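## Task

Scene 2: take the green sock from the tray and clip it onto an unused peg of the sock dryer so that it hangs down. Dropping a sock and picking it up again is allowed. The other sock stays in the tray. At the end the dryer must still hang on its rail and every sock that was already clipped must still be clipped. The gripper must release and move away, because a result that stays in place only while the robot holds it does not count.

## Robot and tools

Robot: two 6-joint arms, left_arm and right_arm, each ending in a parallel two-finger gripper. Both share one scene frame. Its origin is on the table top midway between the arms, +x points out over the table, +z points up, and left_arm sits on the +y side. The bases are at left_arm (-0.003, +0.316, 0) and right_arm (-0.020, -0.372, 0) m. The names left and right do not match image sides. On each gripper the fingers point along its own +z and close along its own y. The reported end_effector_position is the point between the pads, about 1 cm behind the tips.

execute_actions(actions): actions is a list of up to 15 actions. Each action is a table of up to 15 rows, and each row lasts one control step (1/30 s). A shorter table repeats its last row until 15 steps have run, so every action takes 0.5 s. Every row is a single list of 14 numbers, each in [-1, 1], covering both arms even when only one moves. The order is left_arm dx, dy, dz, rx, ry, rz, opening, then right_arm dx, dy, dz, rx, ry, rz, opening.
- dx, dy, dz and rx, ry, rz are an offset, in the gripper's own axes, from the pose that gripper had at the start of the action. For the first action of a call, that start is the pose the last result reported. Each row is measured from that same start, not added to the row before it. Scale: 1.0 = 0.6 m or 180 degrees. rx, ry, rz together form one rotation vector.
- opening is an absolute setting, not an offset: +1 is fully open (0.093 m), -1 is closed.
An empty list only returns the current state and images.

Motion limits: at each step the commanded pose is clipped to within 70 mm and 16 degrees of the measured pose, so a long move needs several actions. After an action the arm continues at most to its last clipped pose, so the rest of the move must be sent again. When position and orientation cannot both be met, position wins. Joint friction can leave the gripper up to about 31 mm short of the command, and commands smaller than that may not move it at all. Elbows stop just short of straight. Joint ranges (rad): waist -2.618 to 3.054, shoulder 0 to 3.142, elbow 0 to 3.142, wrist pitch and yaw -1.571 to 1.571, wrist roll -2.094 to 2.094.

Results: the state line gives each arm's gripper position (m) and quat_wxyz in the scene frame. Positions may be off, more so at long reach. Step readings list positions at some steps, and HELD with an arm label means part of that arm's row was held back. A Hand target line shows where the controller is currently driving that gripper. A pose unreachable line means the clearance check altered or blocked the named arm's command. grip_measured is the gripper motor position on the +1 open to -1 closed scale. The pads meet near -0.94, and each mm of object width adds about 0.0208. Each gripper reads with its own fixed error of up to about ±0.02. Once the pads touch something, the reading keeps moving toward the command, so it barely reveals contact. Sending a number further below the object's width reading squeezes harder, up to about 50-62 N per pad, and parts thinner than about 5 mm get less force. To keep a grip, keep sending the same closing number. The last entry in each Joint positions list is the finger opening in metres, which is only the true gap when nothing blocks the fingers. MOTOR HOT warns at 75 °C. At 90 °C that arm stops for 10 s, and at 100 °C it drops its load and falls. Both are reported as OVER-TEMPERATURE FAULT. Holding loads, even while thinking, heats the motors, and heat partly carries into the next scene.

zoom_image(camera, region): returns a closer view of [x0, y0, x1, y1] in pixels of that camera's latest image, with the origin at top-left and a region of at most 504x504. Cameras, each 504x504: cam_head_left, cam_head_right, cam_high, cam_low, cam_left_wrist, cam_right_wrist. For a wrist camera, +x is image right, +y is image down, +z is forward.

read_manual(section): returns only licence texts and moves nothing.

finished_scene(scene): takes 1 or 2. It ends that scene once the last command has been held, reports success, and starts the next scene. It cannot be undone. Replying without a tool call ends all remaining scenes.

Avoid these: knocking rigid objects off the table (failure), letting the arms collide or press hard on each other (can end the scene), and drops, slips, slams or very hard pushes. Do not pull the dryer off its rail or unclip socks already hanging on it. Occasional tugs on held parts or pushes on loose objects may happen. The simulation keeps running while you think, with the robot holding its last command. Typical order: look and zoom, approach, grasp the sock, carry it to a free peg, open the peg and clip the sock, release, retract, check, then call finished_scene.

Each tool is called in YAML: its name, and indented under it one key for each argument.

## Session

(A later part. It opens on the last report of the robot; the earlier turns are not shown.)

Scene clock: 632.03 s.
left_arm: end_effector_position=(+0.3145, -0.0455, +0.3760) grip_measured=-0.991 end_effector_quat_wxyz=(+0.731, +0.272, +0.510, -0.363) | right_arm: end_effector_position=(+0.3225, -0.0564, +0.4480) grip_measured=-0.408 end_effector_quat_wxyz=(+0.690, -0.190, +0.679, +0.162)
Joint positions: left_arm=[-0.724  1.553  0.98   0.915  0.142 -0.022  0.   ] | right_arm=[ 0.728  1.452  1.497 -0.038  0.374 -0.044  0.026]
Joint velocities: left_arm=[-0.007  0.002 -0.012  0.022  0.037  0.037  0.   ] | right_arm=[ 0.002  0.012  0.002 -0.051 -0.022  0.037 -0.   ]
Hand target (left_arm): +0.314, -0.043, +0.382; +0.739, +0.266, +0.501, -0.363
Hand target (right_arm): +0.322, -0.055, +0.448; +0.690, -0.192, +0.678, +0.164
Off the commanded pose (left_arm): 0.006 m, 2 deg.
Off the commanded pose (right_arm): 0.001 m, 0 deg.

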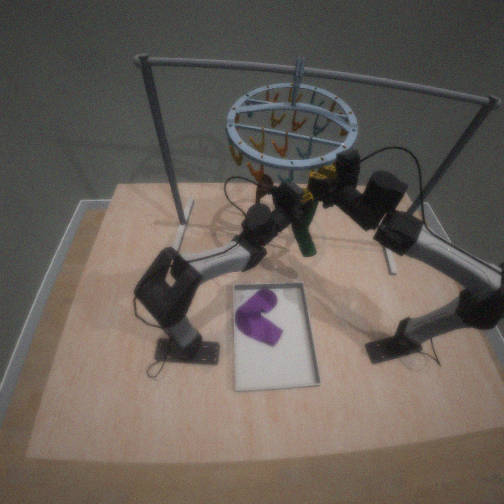

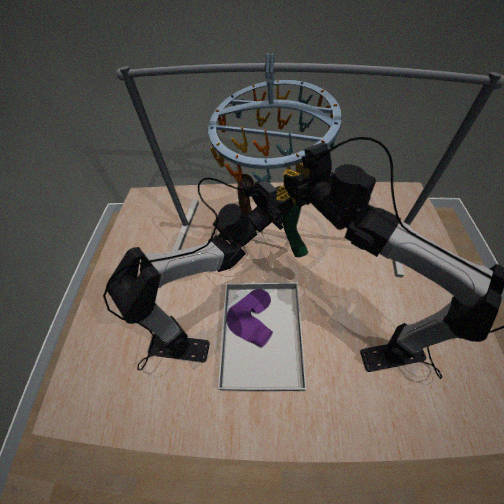

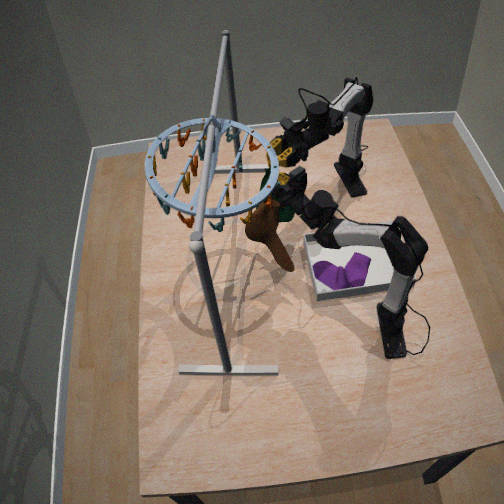

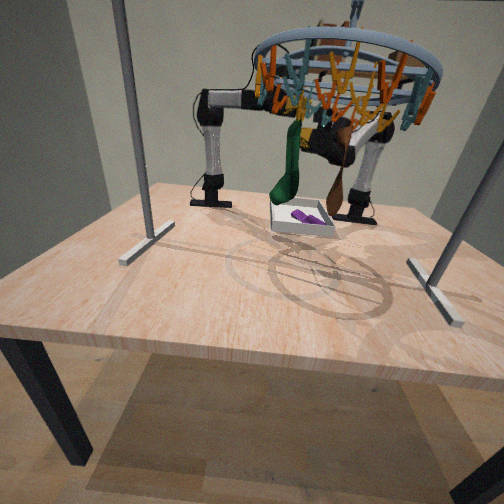

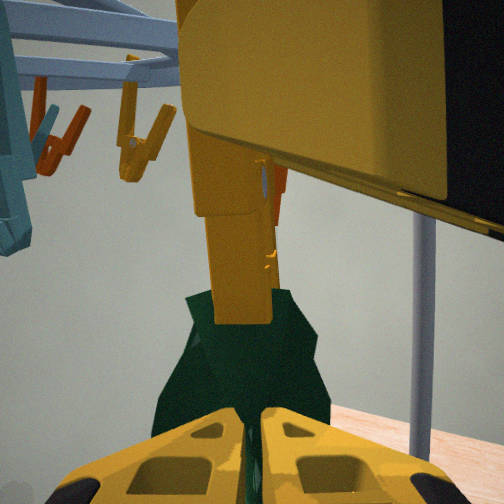

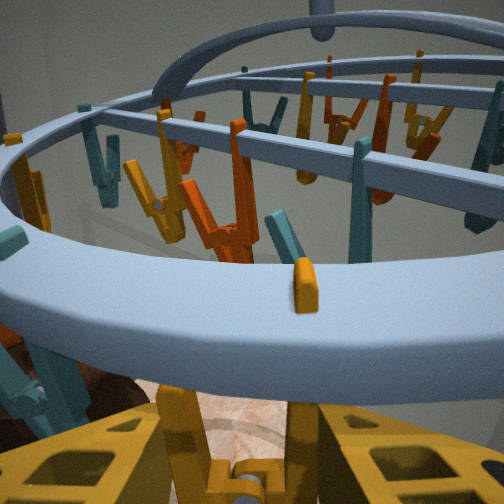

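execute_actions:
  actions:
    - [[-0.0108,-0.0002,-0.0001,0.0002,-0.0085,0.0012,-1,-0.0001,0.0022,0,-0.0025,-0.0001,0,-0.42],[-0.0122,-0.0003,-0.0002,0.0002,-0.0096,0.0014,-1,-0.0001,0.0025,0,-0.0028,-0.0001,0,-0.42],[-0.0137,-0.0003,-0.0002,0.0003,-0.0108,0.0016,-1,-0.0001,0.0029,0,-0.0033,-0.0001,0,-0.42],[-0.0152,-0.0003,-0.0003,0.0003,-0.0119,0.0017,-1,-0.0001,0.0034,0,-0.0039,-0.0002,0,-0.42],[-0.0167,-0.0004,-0.0004,0.0003,-0.0131,0.0019,-1,-0.0002,0.0039,0,-0.0044,-0.0002,0,-0.42],[-0.0182,-0.0004,-0.0004,0.0003,-0.0143,0.0021,-1,-0.0002,0.0044,0,-0.005,-0.0002,0,-0.42],[-0.0197,-0.0004,-0.0005,0.0004,-0.0155,0.0022,-1,-0.0002,0.005,0,-0.0057,-0.0002,0,-0.42],[-0.0211,-0.0005,-0.0006,0.0004,-0.0166,0.0024,-1,-0.0002,0.0055,0,-0.0062,-0.0003,0,-0.42],[-0.0224,-0.0005,-0.0006,0.0004,-0.0176,0.0025,-1,-0.0003,0.006,0,-0.0068,-0.0003,0,-0.42],[-0.0236,-0.0005,-0.0007,0.0004,-0.0185,0.0027,-1,-0.0003,0.0066,0,-0.0075,-0.0003,0,-0.42],[-0.0246,-0.0005,-0.0008,0.0005,-0.0193,0.0028,-1,-0.0003,0.0071,0,-0.0081,-0.0004,0,-0.42],[-0.0254,-0.0006,-0.0008,0.0005,-0.0199,0.0029,-1,-0.0003,0.0076,0,-0.0086,-0.0004,0,-0.42],[-0.026,-0.0006,-0.0009,0.0005,-0.0204,0.0029,-1,-0.0004,0.0081,0,-0.0092,-0.0004,0,-0.42],[-0.0263,-0.0006,-0.0009,0.0005,-0.0207,0.003,-1,-0.0004,0.0086,0,-0.0098,-0.0004,0,-0.42],[-0.0265,-0.0006,-0.0009,0.0005,-0.0208,0.003,-1,-0.0004,0.009,0,-0.0102,-0.0004,0,-0.42]]

Scene clock: 644.63 s.
left_arm: end_effector_position=(+0.3127, -0.0436, +0.3830) grip_measured=-0.991 end_effector_quat_wxyz=(+0.739, +0.267, +0.498, -0.366) | right_arm: end_effector_position=(+0.3209, -0.0536, +0.4480) grip_measured=-0.408 end_effector_quat_wxyz=(+0.689, -0.196, +0.677, +0.168)
Joint positions: left_arm=[-0.724  1.553  0.98   0.946  0.142 -0.022  0.   ] | right_arm=[ 0.728  1.452  1.497 -0.038  0.355 -0.044  0.026]
Joint velocities: left_arm=[-0.022  0.012 -0.007  0.081  0.022 -0.037  0.   ] | right_arm=[-0.007  0.007  0.012 -0.037 -0.007 -0.022 -0.   ]
Hand target (left_arm): +0.310, -0.041, +0.391; +0.749, +0.263, +0.484, -0.369
Hand target (right_arm): +0.320, -0.052, +0.448; +0.688, -0.200, +0.676, +0.173
Off the commanded pose (left_arm): 0.008 m, 2 deg.
Off the commanded pose (right_arm): 0.002 m, 1 deg.
Step readings (end_effector_position):
0: left_arm (+0.3145, -0.0455, +0.3760) | right_arm (+0.3225, -0.0564, +0.4480)
1: left_arm (+0.3145, -0.0455, +0.3760) | right_arm (+0.3225, -0.0564, +0.4480)
2: left_arm (+0.3145, -0.0454, +0.3762) | right_arm (+0.3225, -0.0564, +0.4480)
4: left_arm (+0.3143, -0.0453, +0.3768) | right_arm (+0.3224, -0.0562, +0.4480)
8: left_arm (+0.3138, -0.0447, +0.3791) | right_arm (+0.3220, -0.0555, +0.4480)
15: end_effector_position above

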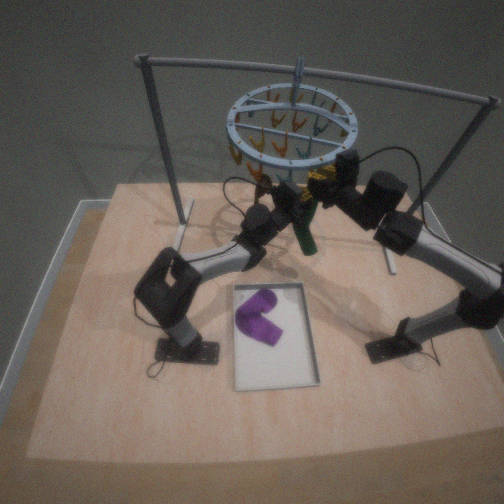

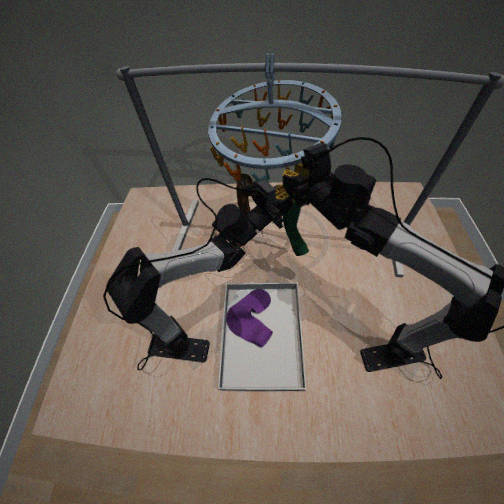

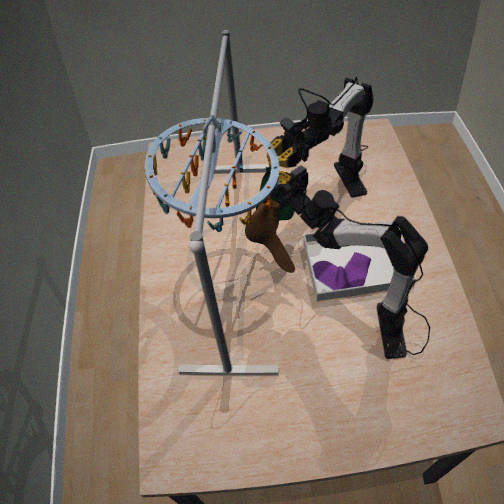

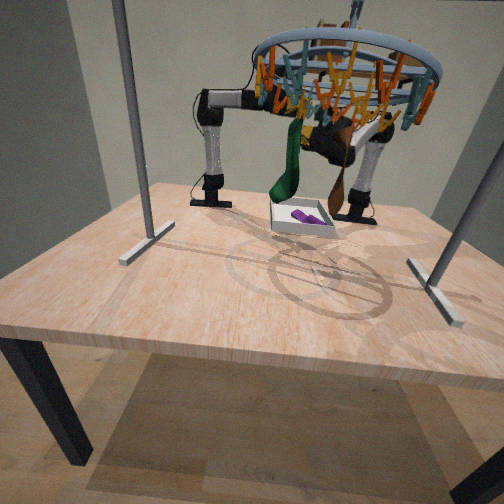

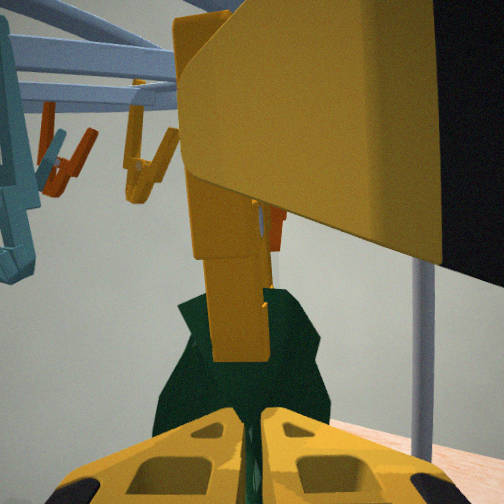

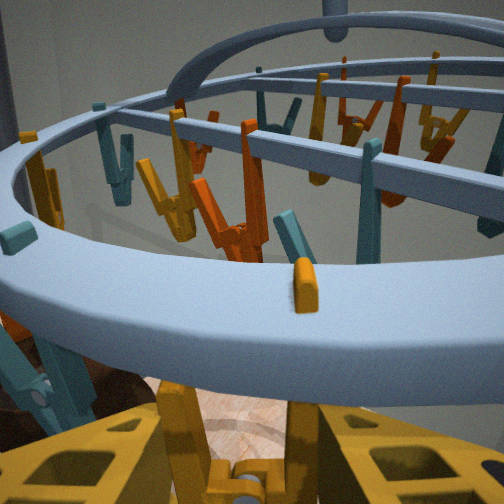

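execute_actions:
  actions: []

zoom_image:
  camera: "cam_low"
  region: [278, 95, 323, 140]

zoom_image:
  camera: "cam_left_wrist"
  region: [150, 240, 340, 430]

Scene clock: 646.73 s.
left_arm: end_effector_position=(+0.3123, -0.0432, +0.3844) grip_measured=-0.991 end_effector_quat_wxyz=(+0.741, +0.267, +0.495, -0.367) | right_arm: end_effector_position=(+0.3204, -0.0526, +0.4480) grip_measured=-0.408 end_effector_quat_wxyz=(+0.688, -0.198, +0.677, +0.171)
Joint positions: left_arm=[-0.724  1.553  0.98   0.952  0.142 -0.022  0.   ] | right_arm=[ 0.728  1.452  1.497 -0.038  0.348 -0.044  0.026]
Joint velocities: left_arm=[-0.007 -0.002 -0.007  0.037  0.007 -0.007  0.   ] | right_arm=[-0.012 -0.007 -0.002 -0.095 -0.007  0.037  0.   ]
Hand target (left_arm): +0.310, -0.041, +0.391; +0.749, +0.263, +0.484, -0.369
Hand target (right_arm): +0.320, -0.052, +0.448; +0.688, -0.200, +0.676, +0.173
Off the commanded pose (left_arm): 0.007 m, 2 deg.
Off the commanded pose (right_arm): 0.001 m, 0 deg.

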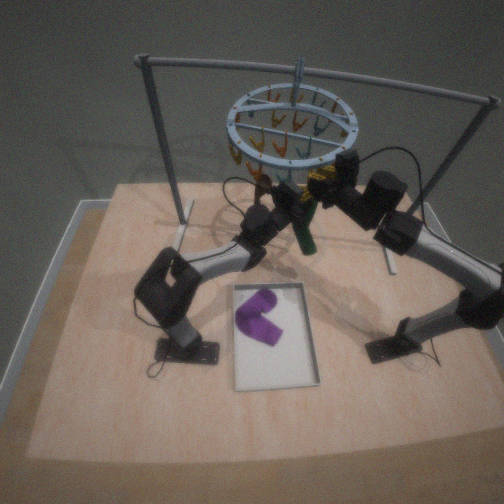

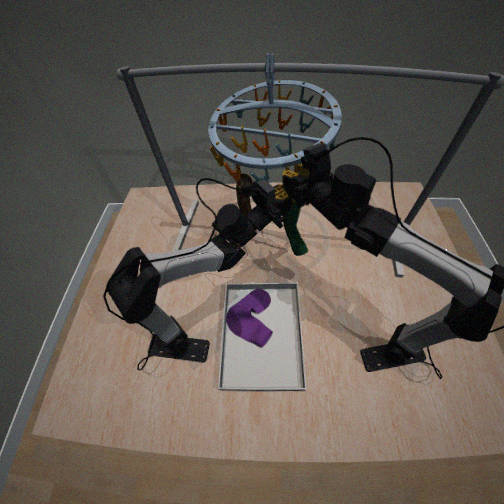

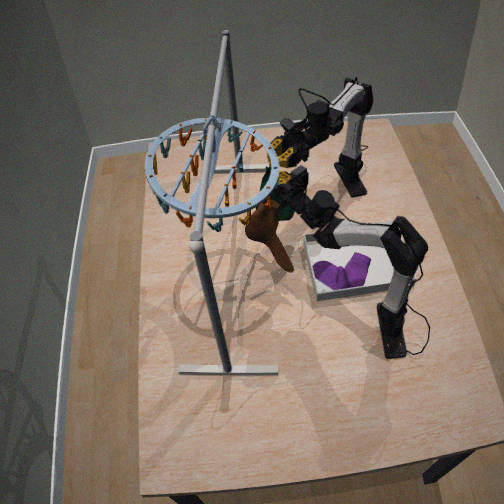

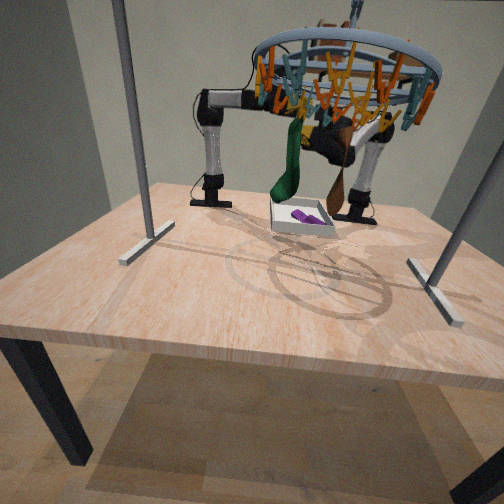

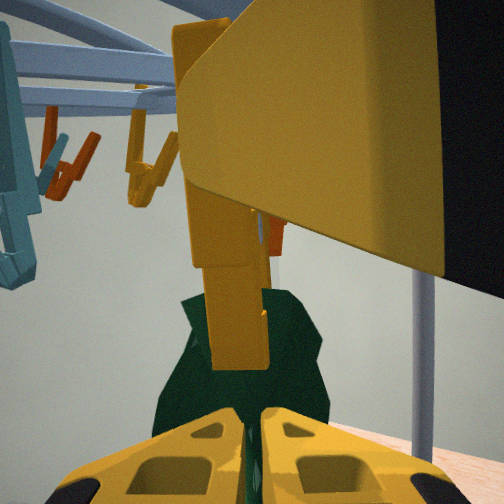

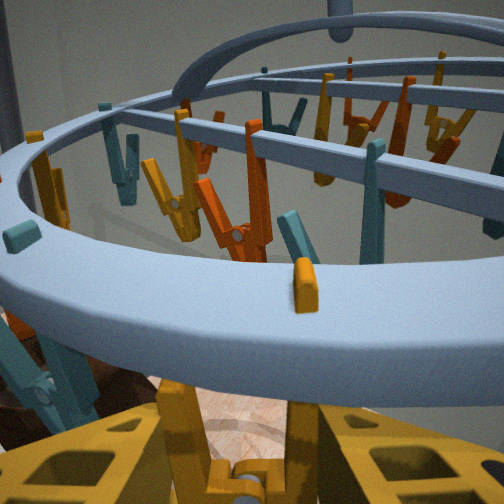

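Region (278, 95, 323, 140) of cam_low's 504x504 image, scaled by 11.200, with more detail than that image has.

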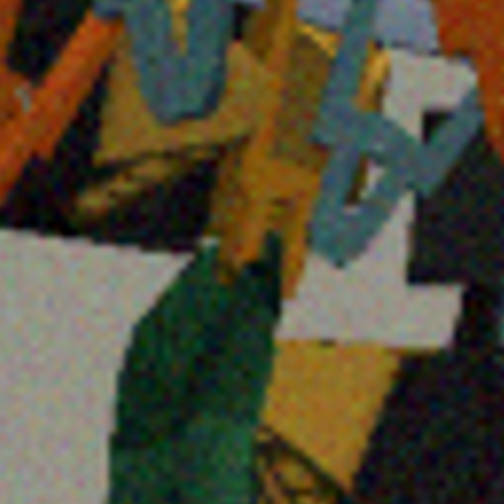

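Region (150, 240, 340, 430) of cam_left_wrist's 504x504 image, scaled by 2.653, with more detail than that image has.

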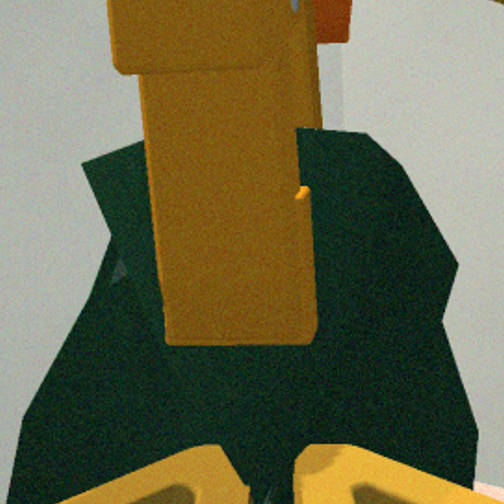

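execute_actions:
  actions:
    - [[0,0,0,0,0,0,-1,0,0,0,0,0,0,-0.34],[0,0,0,0,0,0,-1,0,0,0,0,0,0,-0.26],[0,0,0,0,0,0,-1,0,0,0,0,0,0,-0.19],[0,0,0,0,0,0,-1,0,0,0,0,0,0,-0.12],[0,0,0,0,0,0,-1,0,0,0,0,0,0,-0.05],[0,0,0,0,0,0,-1,0,0,0,0,0,0,0.02],[0,0,0,0,0,0,-1,0,0,0,0,0,0,0.09],[0,0,0,0,0,0,-1,0,0,0,0,0,0,0.16],[0,0,0,0,0,0,-1,0,0,0,0,0,0,0.23],[0,0,0,0,0,0,-1,0,0,-0.005,0,0,0,0.28],[0,0,0,0,0,0,-1,0,0,-0.015,0,0,0,0.28],[0,0,0,0,0,0,-1,0,0,-0.028,0,0,0,0.28],[0,0,0,0,0,0,-1,0,0,-0.043,0,0,0,0.28],[0,0,0,0,0,0,-1,0,0,-0.06,0,0,0,0.28],[0,0,0,0,0,0,-1,0,0,-0.078,0,0,0,0.28]]

Scene clock: 658.43 s.
left_arm: end_effector_position=(+0.3123, -0.0432, +0.3844) grip_measured=-0.991 end_effector_quat_wxyz=(+0.741, +0.267, +0.495, -0.367) | right_arm: end_effector_position=(+0.3043, -0.0622, +0.4470) grip_measured=+0.277 end_effector_quat_wxyz=(+0.688, -0.200, +0.676, +0.172)
Joint positions: left_arm=[-0.724  1.553  0.98   0.952  0.142 -0.022  0.   ] | right_arm=[ 0.747  1.386  1.438 -0.047  0.362 -0.044  0.059]
Joint velocities: left_arm=[ 0.017 -0.002  0.002  0.037  0.022 -0.037  0.   ] | right_arm=[ 0.291 -0.789 -0.647 -0.212  0.168 -0.007 -0.   ]
Hand target (left_arm): +0.312, -0.043, +0.384; +0.741, +0.267, +0.495, -0.367
Hand target (right_arm): +0.285, -0.075, +0.448; +0.688, -0.199, +0.677, +0.171
Off the commanded pose (left_arm): 0.000 m, 0 deg.
Off the commanded pose (right_arm): 0.028 m, 0 deg.
Step readings (end_effector_position):
0: left_arm (+0.3123, -0.0432, +0.3844) | right_arm (+0.3204, -0.0526, +0.4480)
1: left_arm (+0.3123, -0.0432, +0.3844) | right_arm (+0.3204, -0.0526, +0.4480)
2: left_arm (+0.3123, -0.0432, +0.3844) | right_arm (+0.3203, -0.0525, +0.4480)
4: left_arm (+0.3123, -0.0432, +0.3844) | right_arm (+0.3200, -0.0520, +0.4479)
8: left_arm (+0.3123, -0.0432, +0.3844) | right_arm (+0.3200, -0.0520, +0.4479)
15: end_effector_position above

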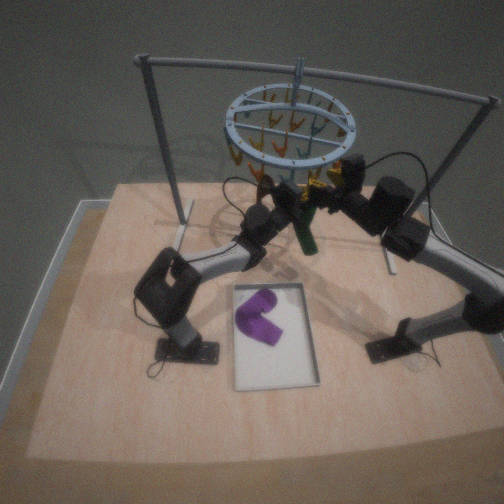

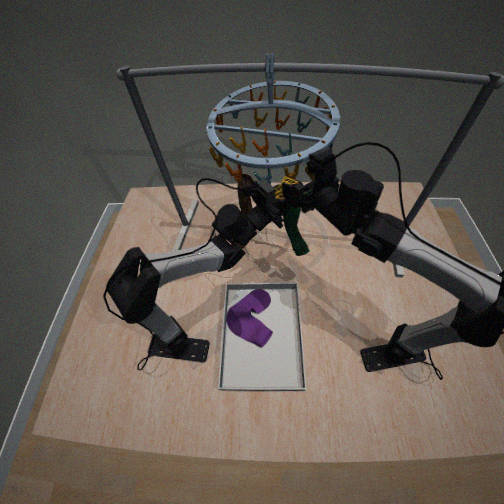

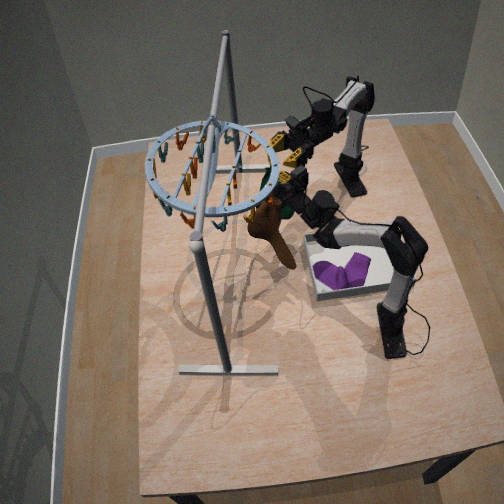

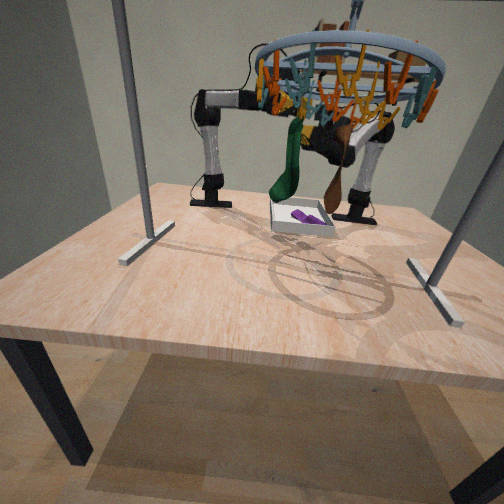

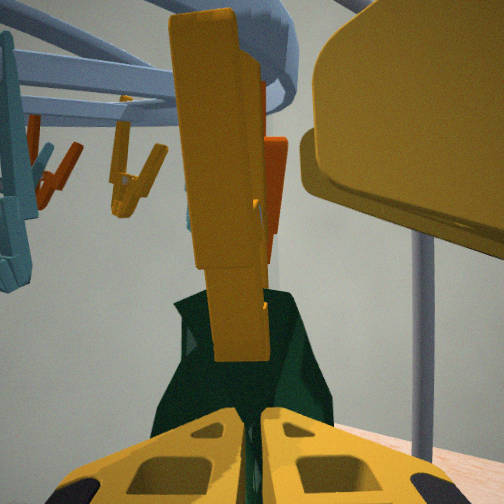

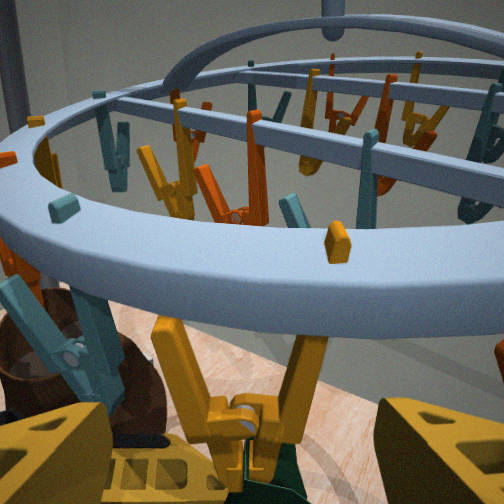

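execute_actions:
  actions: []

Scene clock: 659.40 s.
left_arm: end_effector_position=(+0.3123, -0.0432, +0.3844) grip_measured=-0.991 end_effector_quat_wxyz=(+0.741, +0.267, +0.495, -0.367) | right_arm: end_effector_position=(+0.2842, -0.0778, +0.4624) grip_measured=+0.277 end_effector_quat_wxyz=(+0.698, -0.191, +0.667, +0.179)
Joint positions: left_arm=[-0.724  1.553  0.98   0.952  0.142 -0.022  0.   ] | right_arm=[ 0.771  1.307  1.41  -0.062  0.389 -0.044  0.059]
Joint velocities: left_arm=[-0.002 -0.002  0.017  0.095 -0.007 -0.081  0.   ] | right_arm=[-0.012  0.007 -0.007  0.007  0.051 -0.022 -0.002]
Hand target (left_arm): +0.312, -0.043, +0.384; +0.741, +0.267, +0.495, -0.367
Hand target (right_arm): +0.285, -0.075, +0.448; +0.688, -0.198, +0.677, +0.171
Off the commanded pose (left_arm): 0.000 m, 0 deg.
Off the commanded pose (right_arm): 0.015 m, 2 deg.

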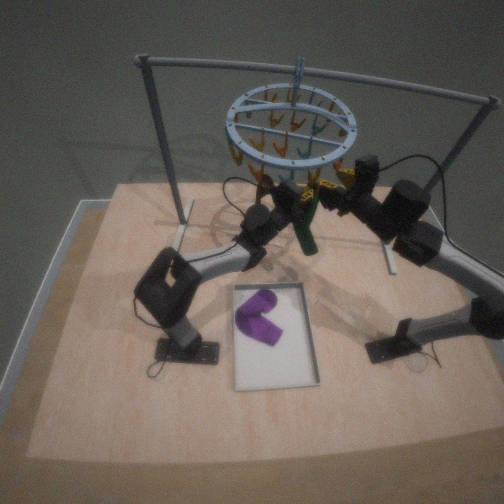

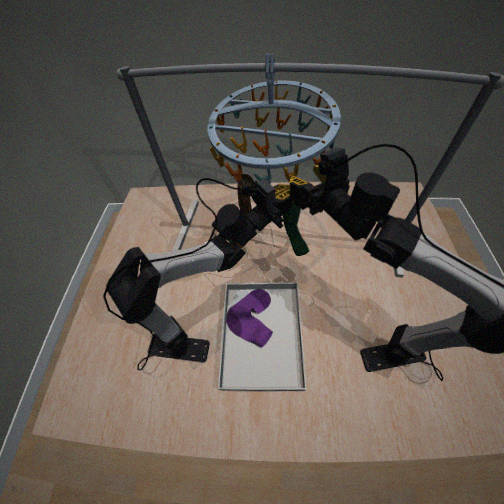

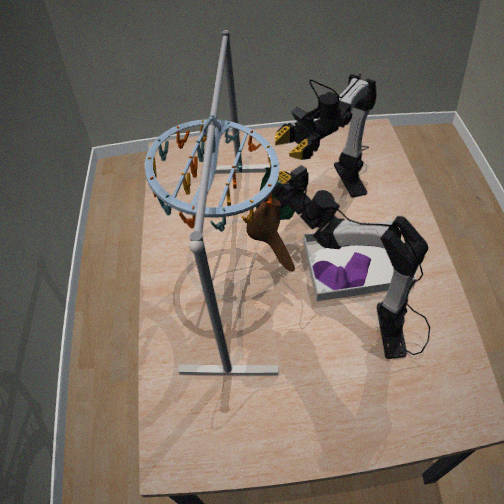

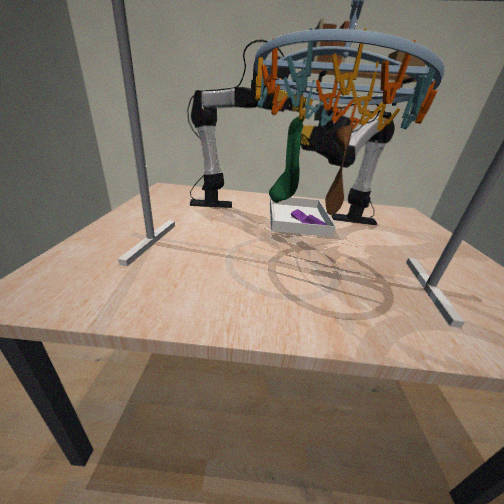

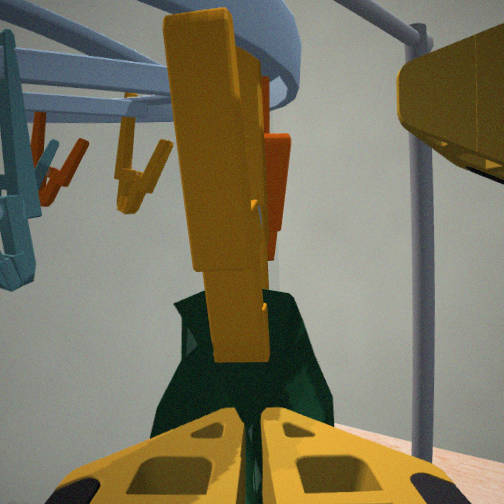

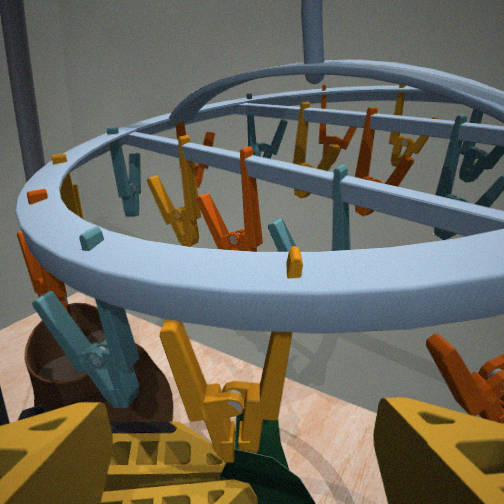

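execute_actions:
  actions:
    - [[0,0,0,0,0,0,-0.88,0.001,-0.002,-0.006,0,0,0,0.28],[0,0,0,0,0,0,-0.74,0.003,-0.005,-0.016,0,0,0,0.28],[0,0,0,0,0,0,-0.6,0.006,-0.009,-0.03,0,0,0,0.28],[0.002,0,-0.002,0,0,0,-0.46,0.01,-0.014,-0.047,0,0,0,0.28],[0.005,0,-0.01,0,0,0,-0.34,0.014,-0.019,-0.065,0,0,0,0.28],[0.009,0,-0.024,0,0,0,-0.3,0.018,-0.024,-0.084,0,0,0,0.28],[0.013,-0.002,-0.044,0,0,0,-0.3,0.022,-0.03,-0.104,0,0,0,0.28],[0.017,-0.007,-0.07,0,0,0,-0.3,0.027,-0.036,-0.124,0,0,0,0.28],[0.021,-0.014,-0.1,0,0,0,-0.3,0.031,-0.042,-0.144,0,0,0,0.28],[0.025,-0.023,-0.134,0,0,0,-0.3,0.035,-0.047,-0.163,0,0,0,0.28],[0.029,-0.033,-0.17,0,0,0,-0.3,0.039,-0.052,-0.181,0,0,0,0.28],[0.033,-0.044,-0.207,0,0,0,-0.3,0.042,-0.057,-0.197,0,0,0,0.28],[0.037,-0.055,-0.243,0,0,0,-0.3,0.045,-0.061,-0.211,0,0,0,0.28],[0.04,-0.065,-0.275,0,0,0,-0.3,0.048,-0.064,-0.223,0,0,0,0.28],[0.043,-0.074,-0.305,0,0,0,-0.3,0.05,-0.067,-0.233,0,0,0,0.28]]

Scene clock: 677.33 s.
left_arm: end_effector_position=(+0.2375, +0.0160, +0.2989) grip_measured=-0.302 end_effector_quat_wxyz=(+0.714, +0.282, +0.527, -0.364) | right_arm: end_effector_position=(+0.1982, -0.1731, +0.4554) grip_measured=+0.277 end_effector_quat_wxyz=(+0.715, -0.178, +0.645, +0.201)
Joint positions: left_arm=[-0.769  1.262  0.456  1.098  0.112 -0.014  0.031] | right_arm=[ 0.832  0.824  1.09  -0.151  0.434 -0.044  0.059]
Joint velocities: left_arm=[-0.471 -1.316 -2.01   0.637 -0.286  0.051 -0.001] | right_arm=[ 0.305 -1.028 -0.379 -0.418  0.198 -0.081 -0.002]
Hand target (left_arm): +0.210, +0.038, +0.298; +0.736, +0.270, +0.501, -0.368
Hand target (right_arm): +0.191, -0.182, +0.430; +0.698, -0.192, +0.666, +0.179
Off the commanded pose (left_arm): 0.071 m, 5 deg; position clipped at the last step of the last action.
Off the commanded pose (right_arm): 0.032 m, 4 deg.
Step readings (end_effector_position):
0: left_arm (+0.3123, -0.0432, +0.3844) | right_arm (+0.2842, -0.0778, +0.4624)
1: left_arm (+0.3123, -0.0432, +0.3844) | right_arm (+0.2842, -0.0778, +0.4624)
2: left_arm (+0.3123, -0.0432, +0.3844) | right_arm (+0.2838, -0.0783, +0.4626)
4: left_arm (+0.3123, -0.0432, +0.3844) | right_arm (+0.2798, -0.0836, +0.4598)
8: left_arm (+0.3064, -0.0371, +0.3744) | right_arm (+0.2566, -0.1111, +0.4510)
15: end_effector_position above

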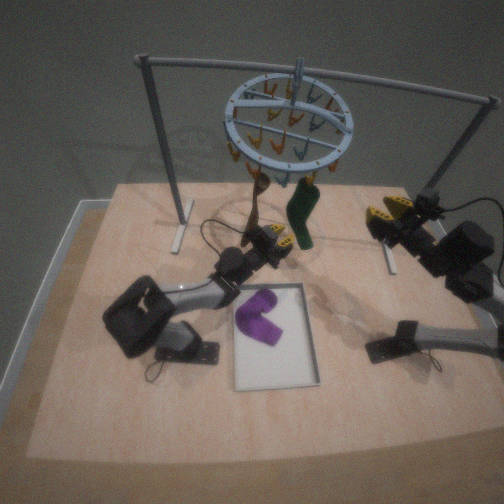

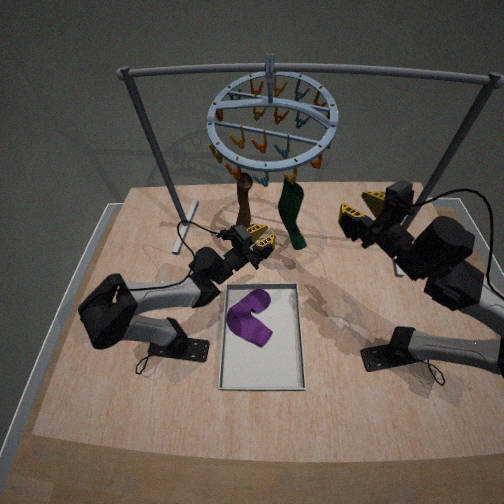

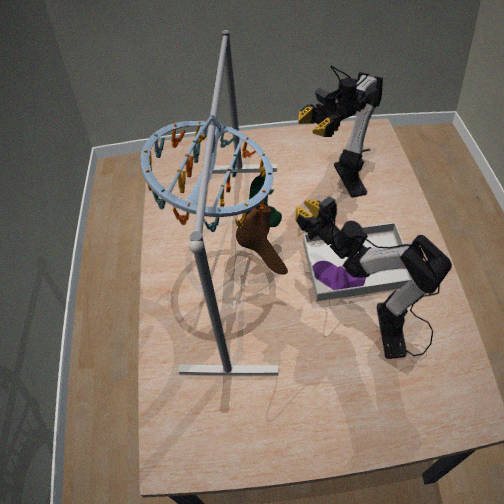

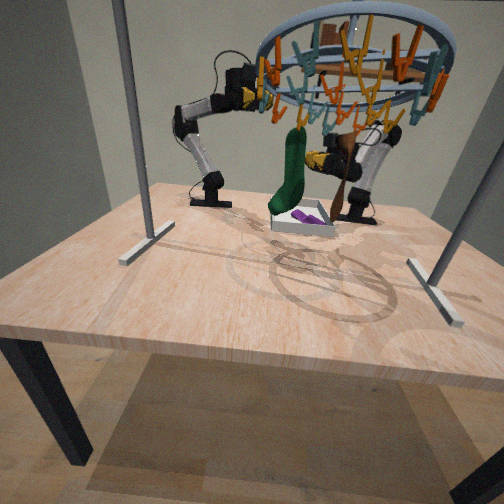

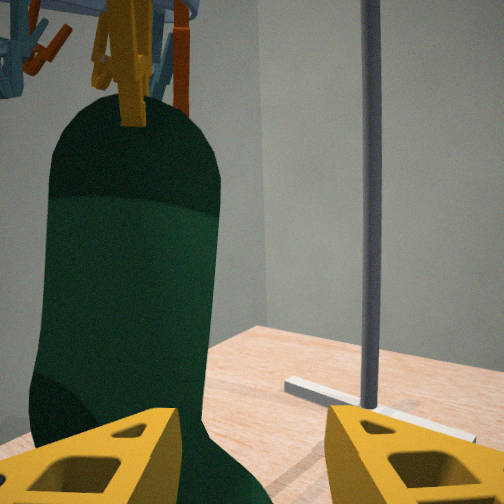

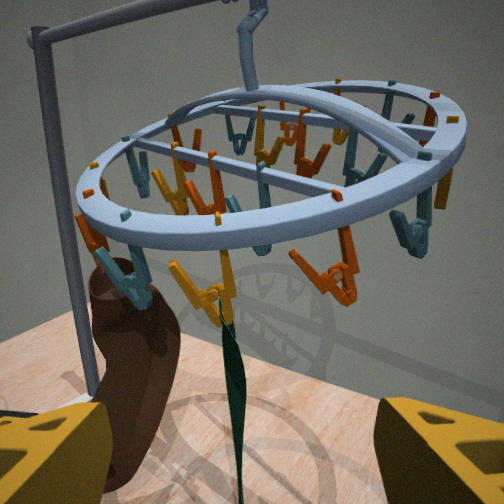

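execute_actions:
  actions: []

Scene clock: 680.17 s.
left_arm: end_effector_position=(+0.2150, +0.0349, +0.2929) grip_measured=-0.302 end_effector_quat_wxyz=(+0.729, +0.274, +0.511, -0.366) | right_arm: end_effector_position=(+0.1894, -0.1870, +0.4449) grip_measured=+0.277 end_effector_quat_wxyz=(+0.709, -0.179, +0.655, +0.190)
Joint positions: left_arm=[-0.797  1.184  0.332  1.188  0.078 -0.001  0.031] | right_arm=[ 0.848  0.762  1.061 -0.212  0.466 -0.044  0.059]
Joint velocities: left_arm=[ 0.002 -0.002 -0.012 -0.022 -0.022 -0.022 -0.   ] | right_arm=[-0.017  0.002 -0.007 -0.051 -0.066 -0.022 -0.001]
Hand target (left_arm): +0.210, +0.038, +0.298; +0.736, +0.270, +0.501, -0.368
Hand target (right_arm): +0.191, -0.181, +0.430; +0.698, -0.192, +0.666, +0.179
Off the commanded pose (left_arm): 0.041 m, 2 deg; position clipped at the last step of the last action.
Off the commanded pose (right_arm): 0.017 m, 3 deg.

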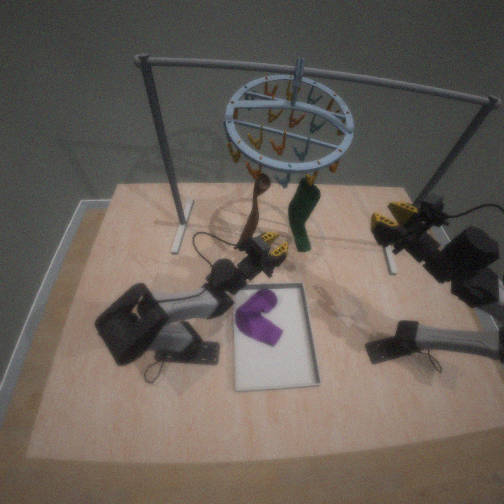

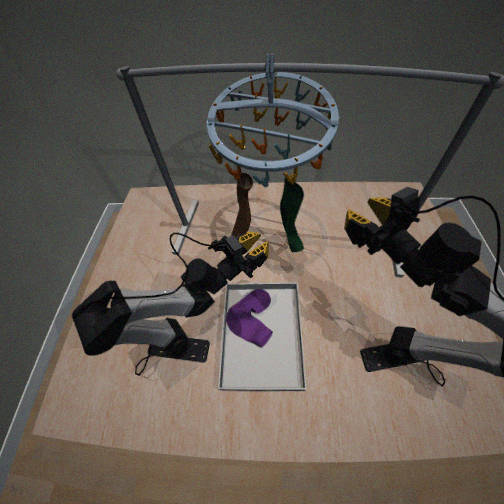

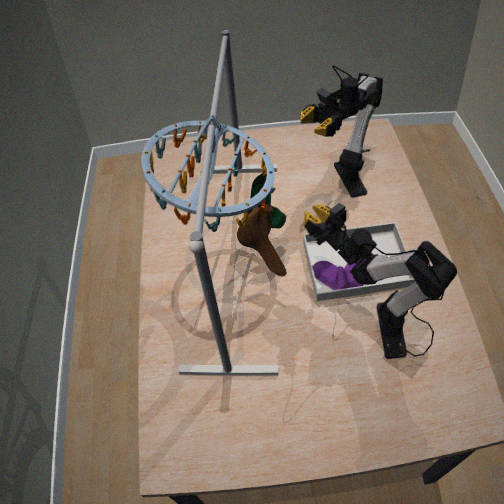

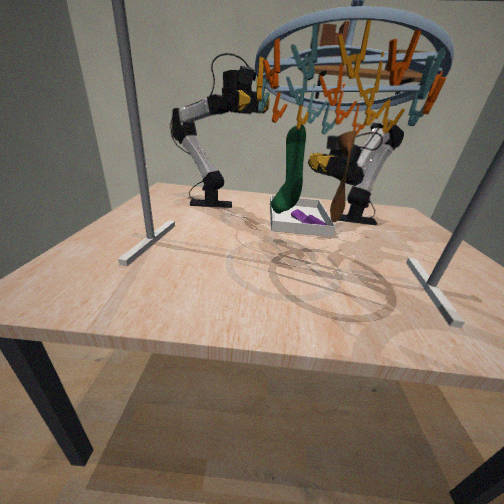

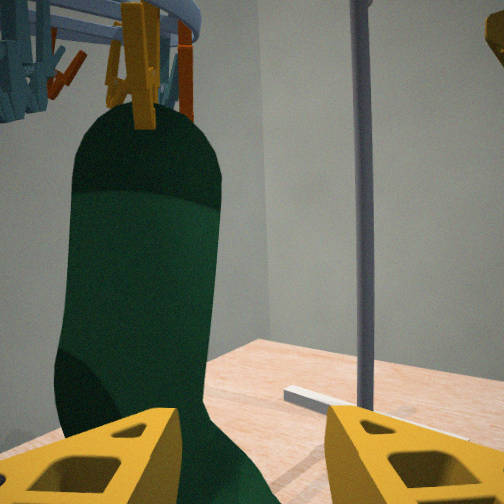

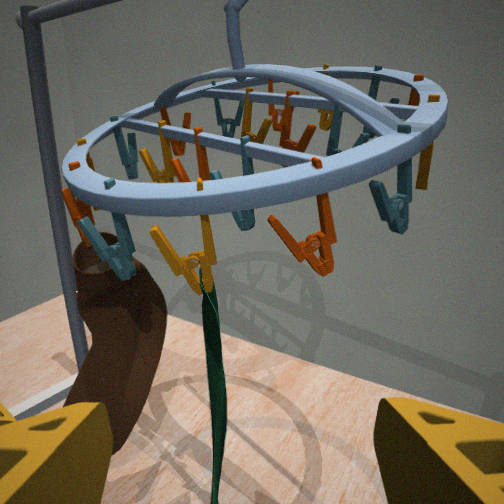

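execute_actions:
  actions:
    - [[0,-0.002,-0.004,0,0.003,0,-0.3,0,0,0,0,0,0,0.28],[-0.001,-0.005,-0.011,0,0.008,0,-0.3,0,0,0,0,0,0,0.28],[-0.002,-0.01,-0.02,0,0.014,0,-0.3,0,0,0,0,0,0,0.28],[-0.003,-0.015,-0.031,0,0.022,0,-0.3,0,0,0,0,0,0,0.28],[-0.004,-0.021,-0.043,0,0.03,0,-0.3,0,0,0,0,0,0,0.28],[-0.005,-0.027,-0.056,0,0.039,0,-0.3,0,0,0,0,0,0,0.28],[-0.006,-0.034,-0.069,0,0.049,0,-0.3,0,0,0,0,0,0,0.28],[-0.007,-0.04,-0.082,0,0.058,0,-0.3,0,0,0,0,0,0,0.28],[-0.008,-0.047,-0.095,0,0.067,0,-0.3,0,0,0,0,0,0,0.28],[-0.009,-0.053,-0.108,0,0.076,0,-0.3,0,0,0,0,0,0,0.28],[-0.01,-0.058,-0.119,0,0.084,0,-0.3,0,0,0,0,0,0,0.28],[-0.011,-0.063,-0.129,0,0.091,0,-0.3,0,0,0,0,0,0,0.28],[-0.011,-0.067,-0.137,0,0.097,0,-0.3,0,0,0,0,0,0,0.28],[-0.012,-0.07,-0.144,0,0.102,0,-0.3,0,0,0,0,0,0,0.28],[-0.012,-0.0725,-0.148,0,0.105,0,-0.3,0,0,0,0,0,0,0.28]]

Scene clock: 690.53 s.
left_arm: end_effector_position=(+0.1277, +0.0779, +0.3170) grip_measured=-0.302 end_effector_quat_wxyz=(+0.718, +0.287, +0.492, -0.400) | right_arm: end_effector_position=(+0.1894, -0.1870, +0.4449) grip_measured=+0.277 end_effector_quat_wxyz=(+0.709, -0.179, +0.655, +0.190)
Joint positions: left_arm=[-1.037  0.537  0.23   0.668 -0.073  0.047  0.031] | right_arm=[ 0.848  0.762  1.061 -0.212  0.466 -0.044  0.059]
Joint velocities: left_arm=[-0.672 -1.189 -0.051 -1.355 -0.579  0.095  0.001] | right_arm=[ 0.002  0.007 -0.007  0.037  0.066 -0.051  0.   ]
Hand target (left_arm): +0.130, +0.077, +0.271; +0.682, +0.316, +0.555, -0.355
Hand target (right_arm): +0.189, -0.187, +0.445; +0.709, -0.179, +0.655, +0.190
Off the commanded pose (left_arm): 0.048 m, 21 deg; orientation clipped at the last step of the last action.
Off the commanded pose (right_arm): 0.000 m, 0 deg.
Step readings (end_effector_position):
0: left_arm (+0.2150, +0.0349, +0.2929) | right_arm (+0.1894, -0.1870, +0.4449)
1: left_arm (+0.2150, +0.0349, +0.2927) | right_arm (+0.1894, -0.1870, +0.4449)
2: left_arm (+0.2149, +0.0351, +0.2923) | right_arm (+0.1894, -0.1870, +0.4449)
4: left_arm (+0.2104, +0.0371, +0.2949) | right_arm (+0.1894, -0.1870, +0.4449)
8: left_arm (+0.1803, +0.0517, +0.3104) | right_arm (+0.1894, -0.1870, +0.4449)
15: end_effector_position above

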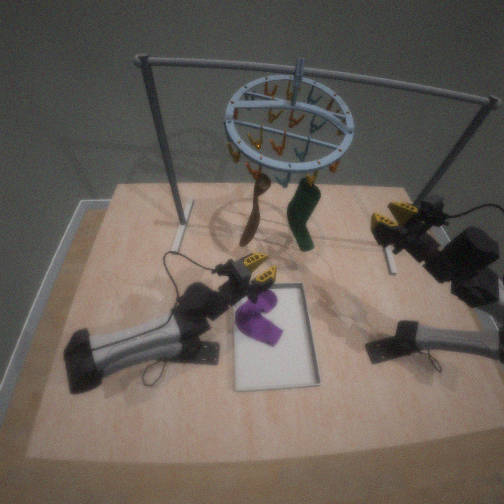

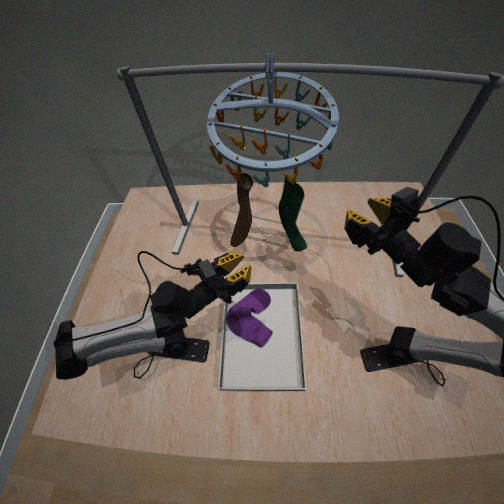

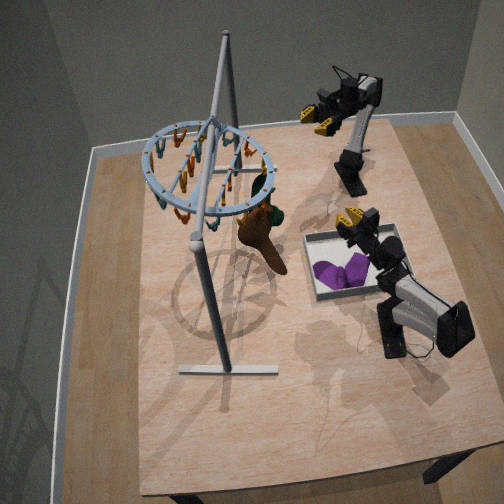

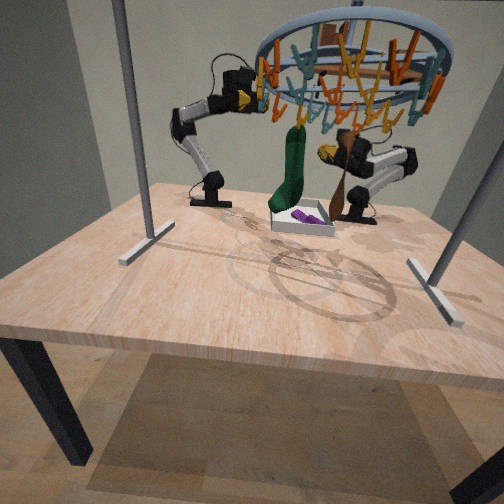

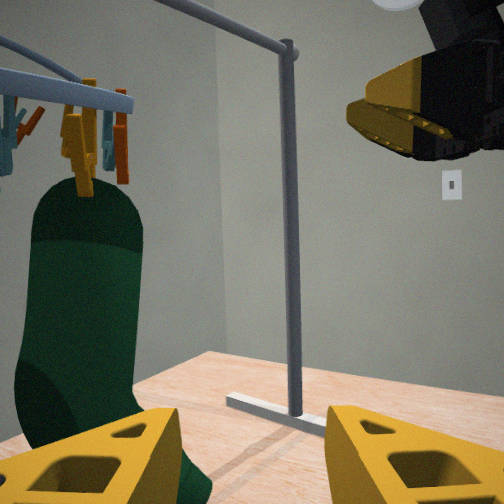

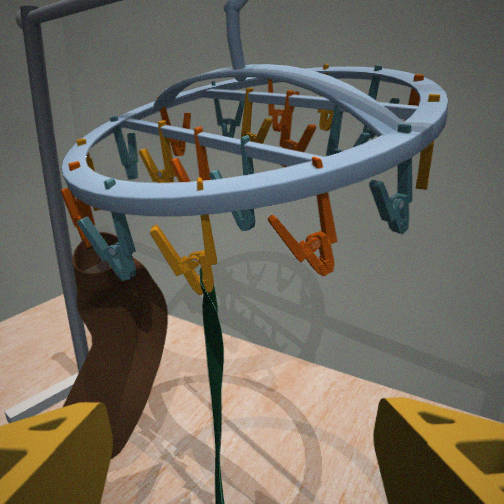

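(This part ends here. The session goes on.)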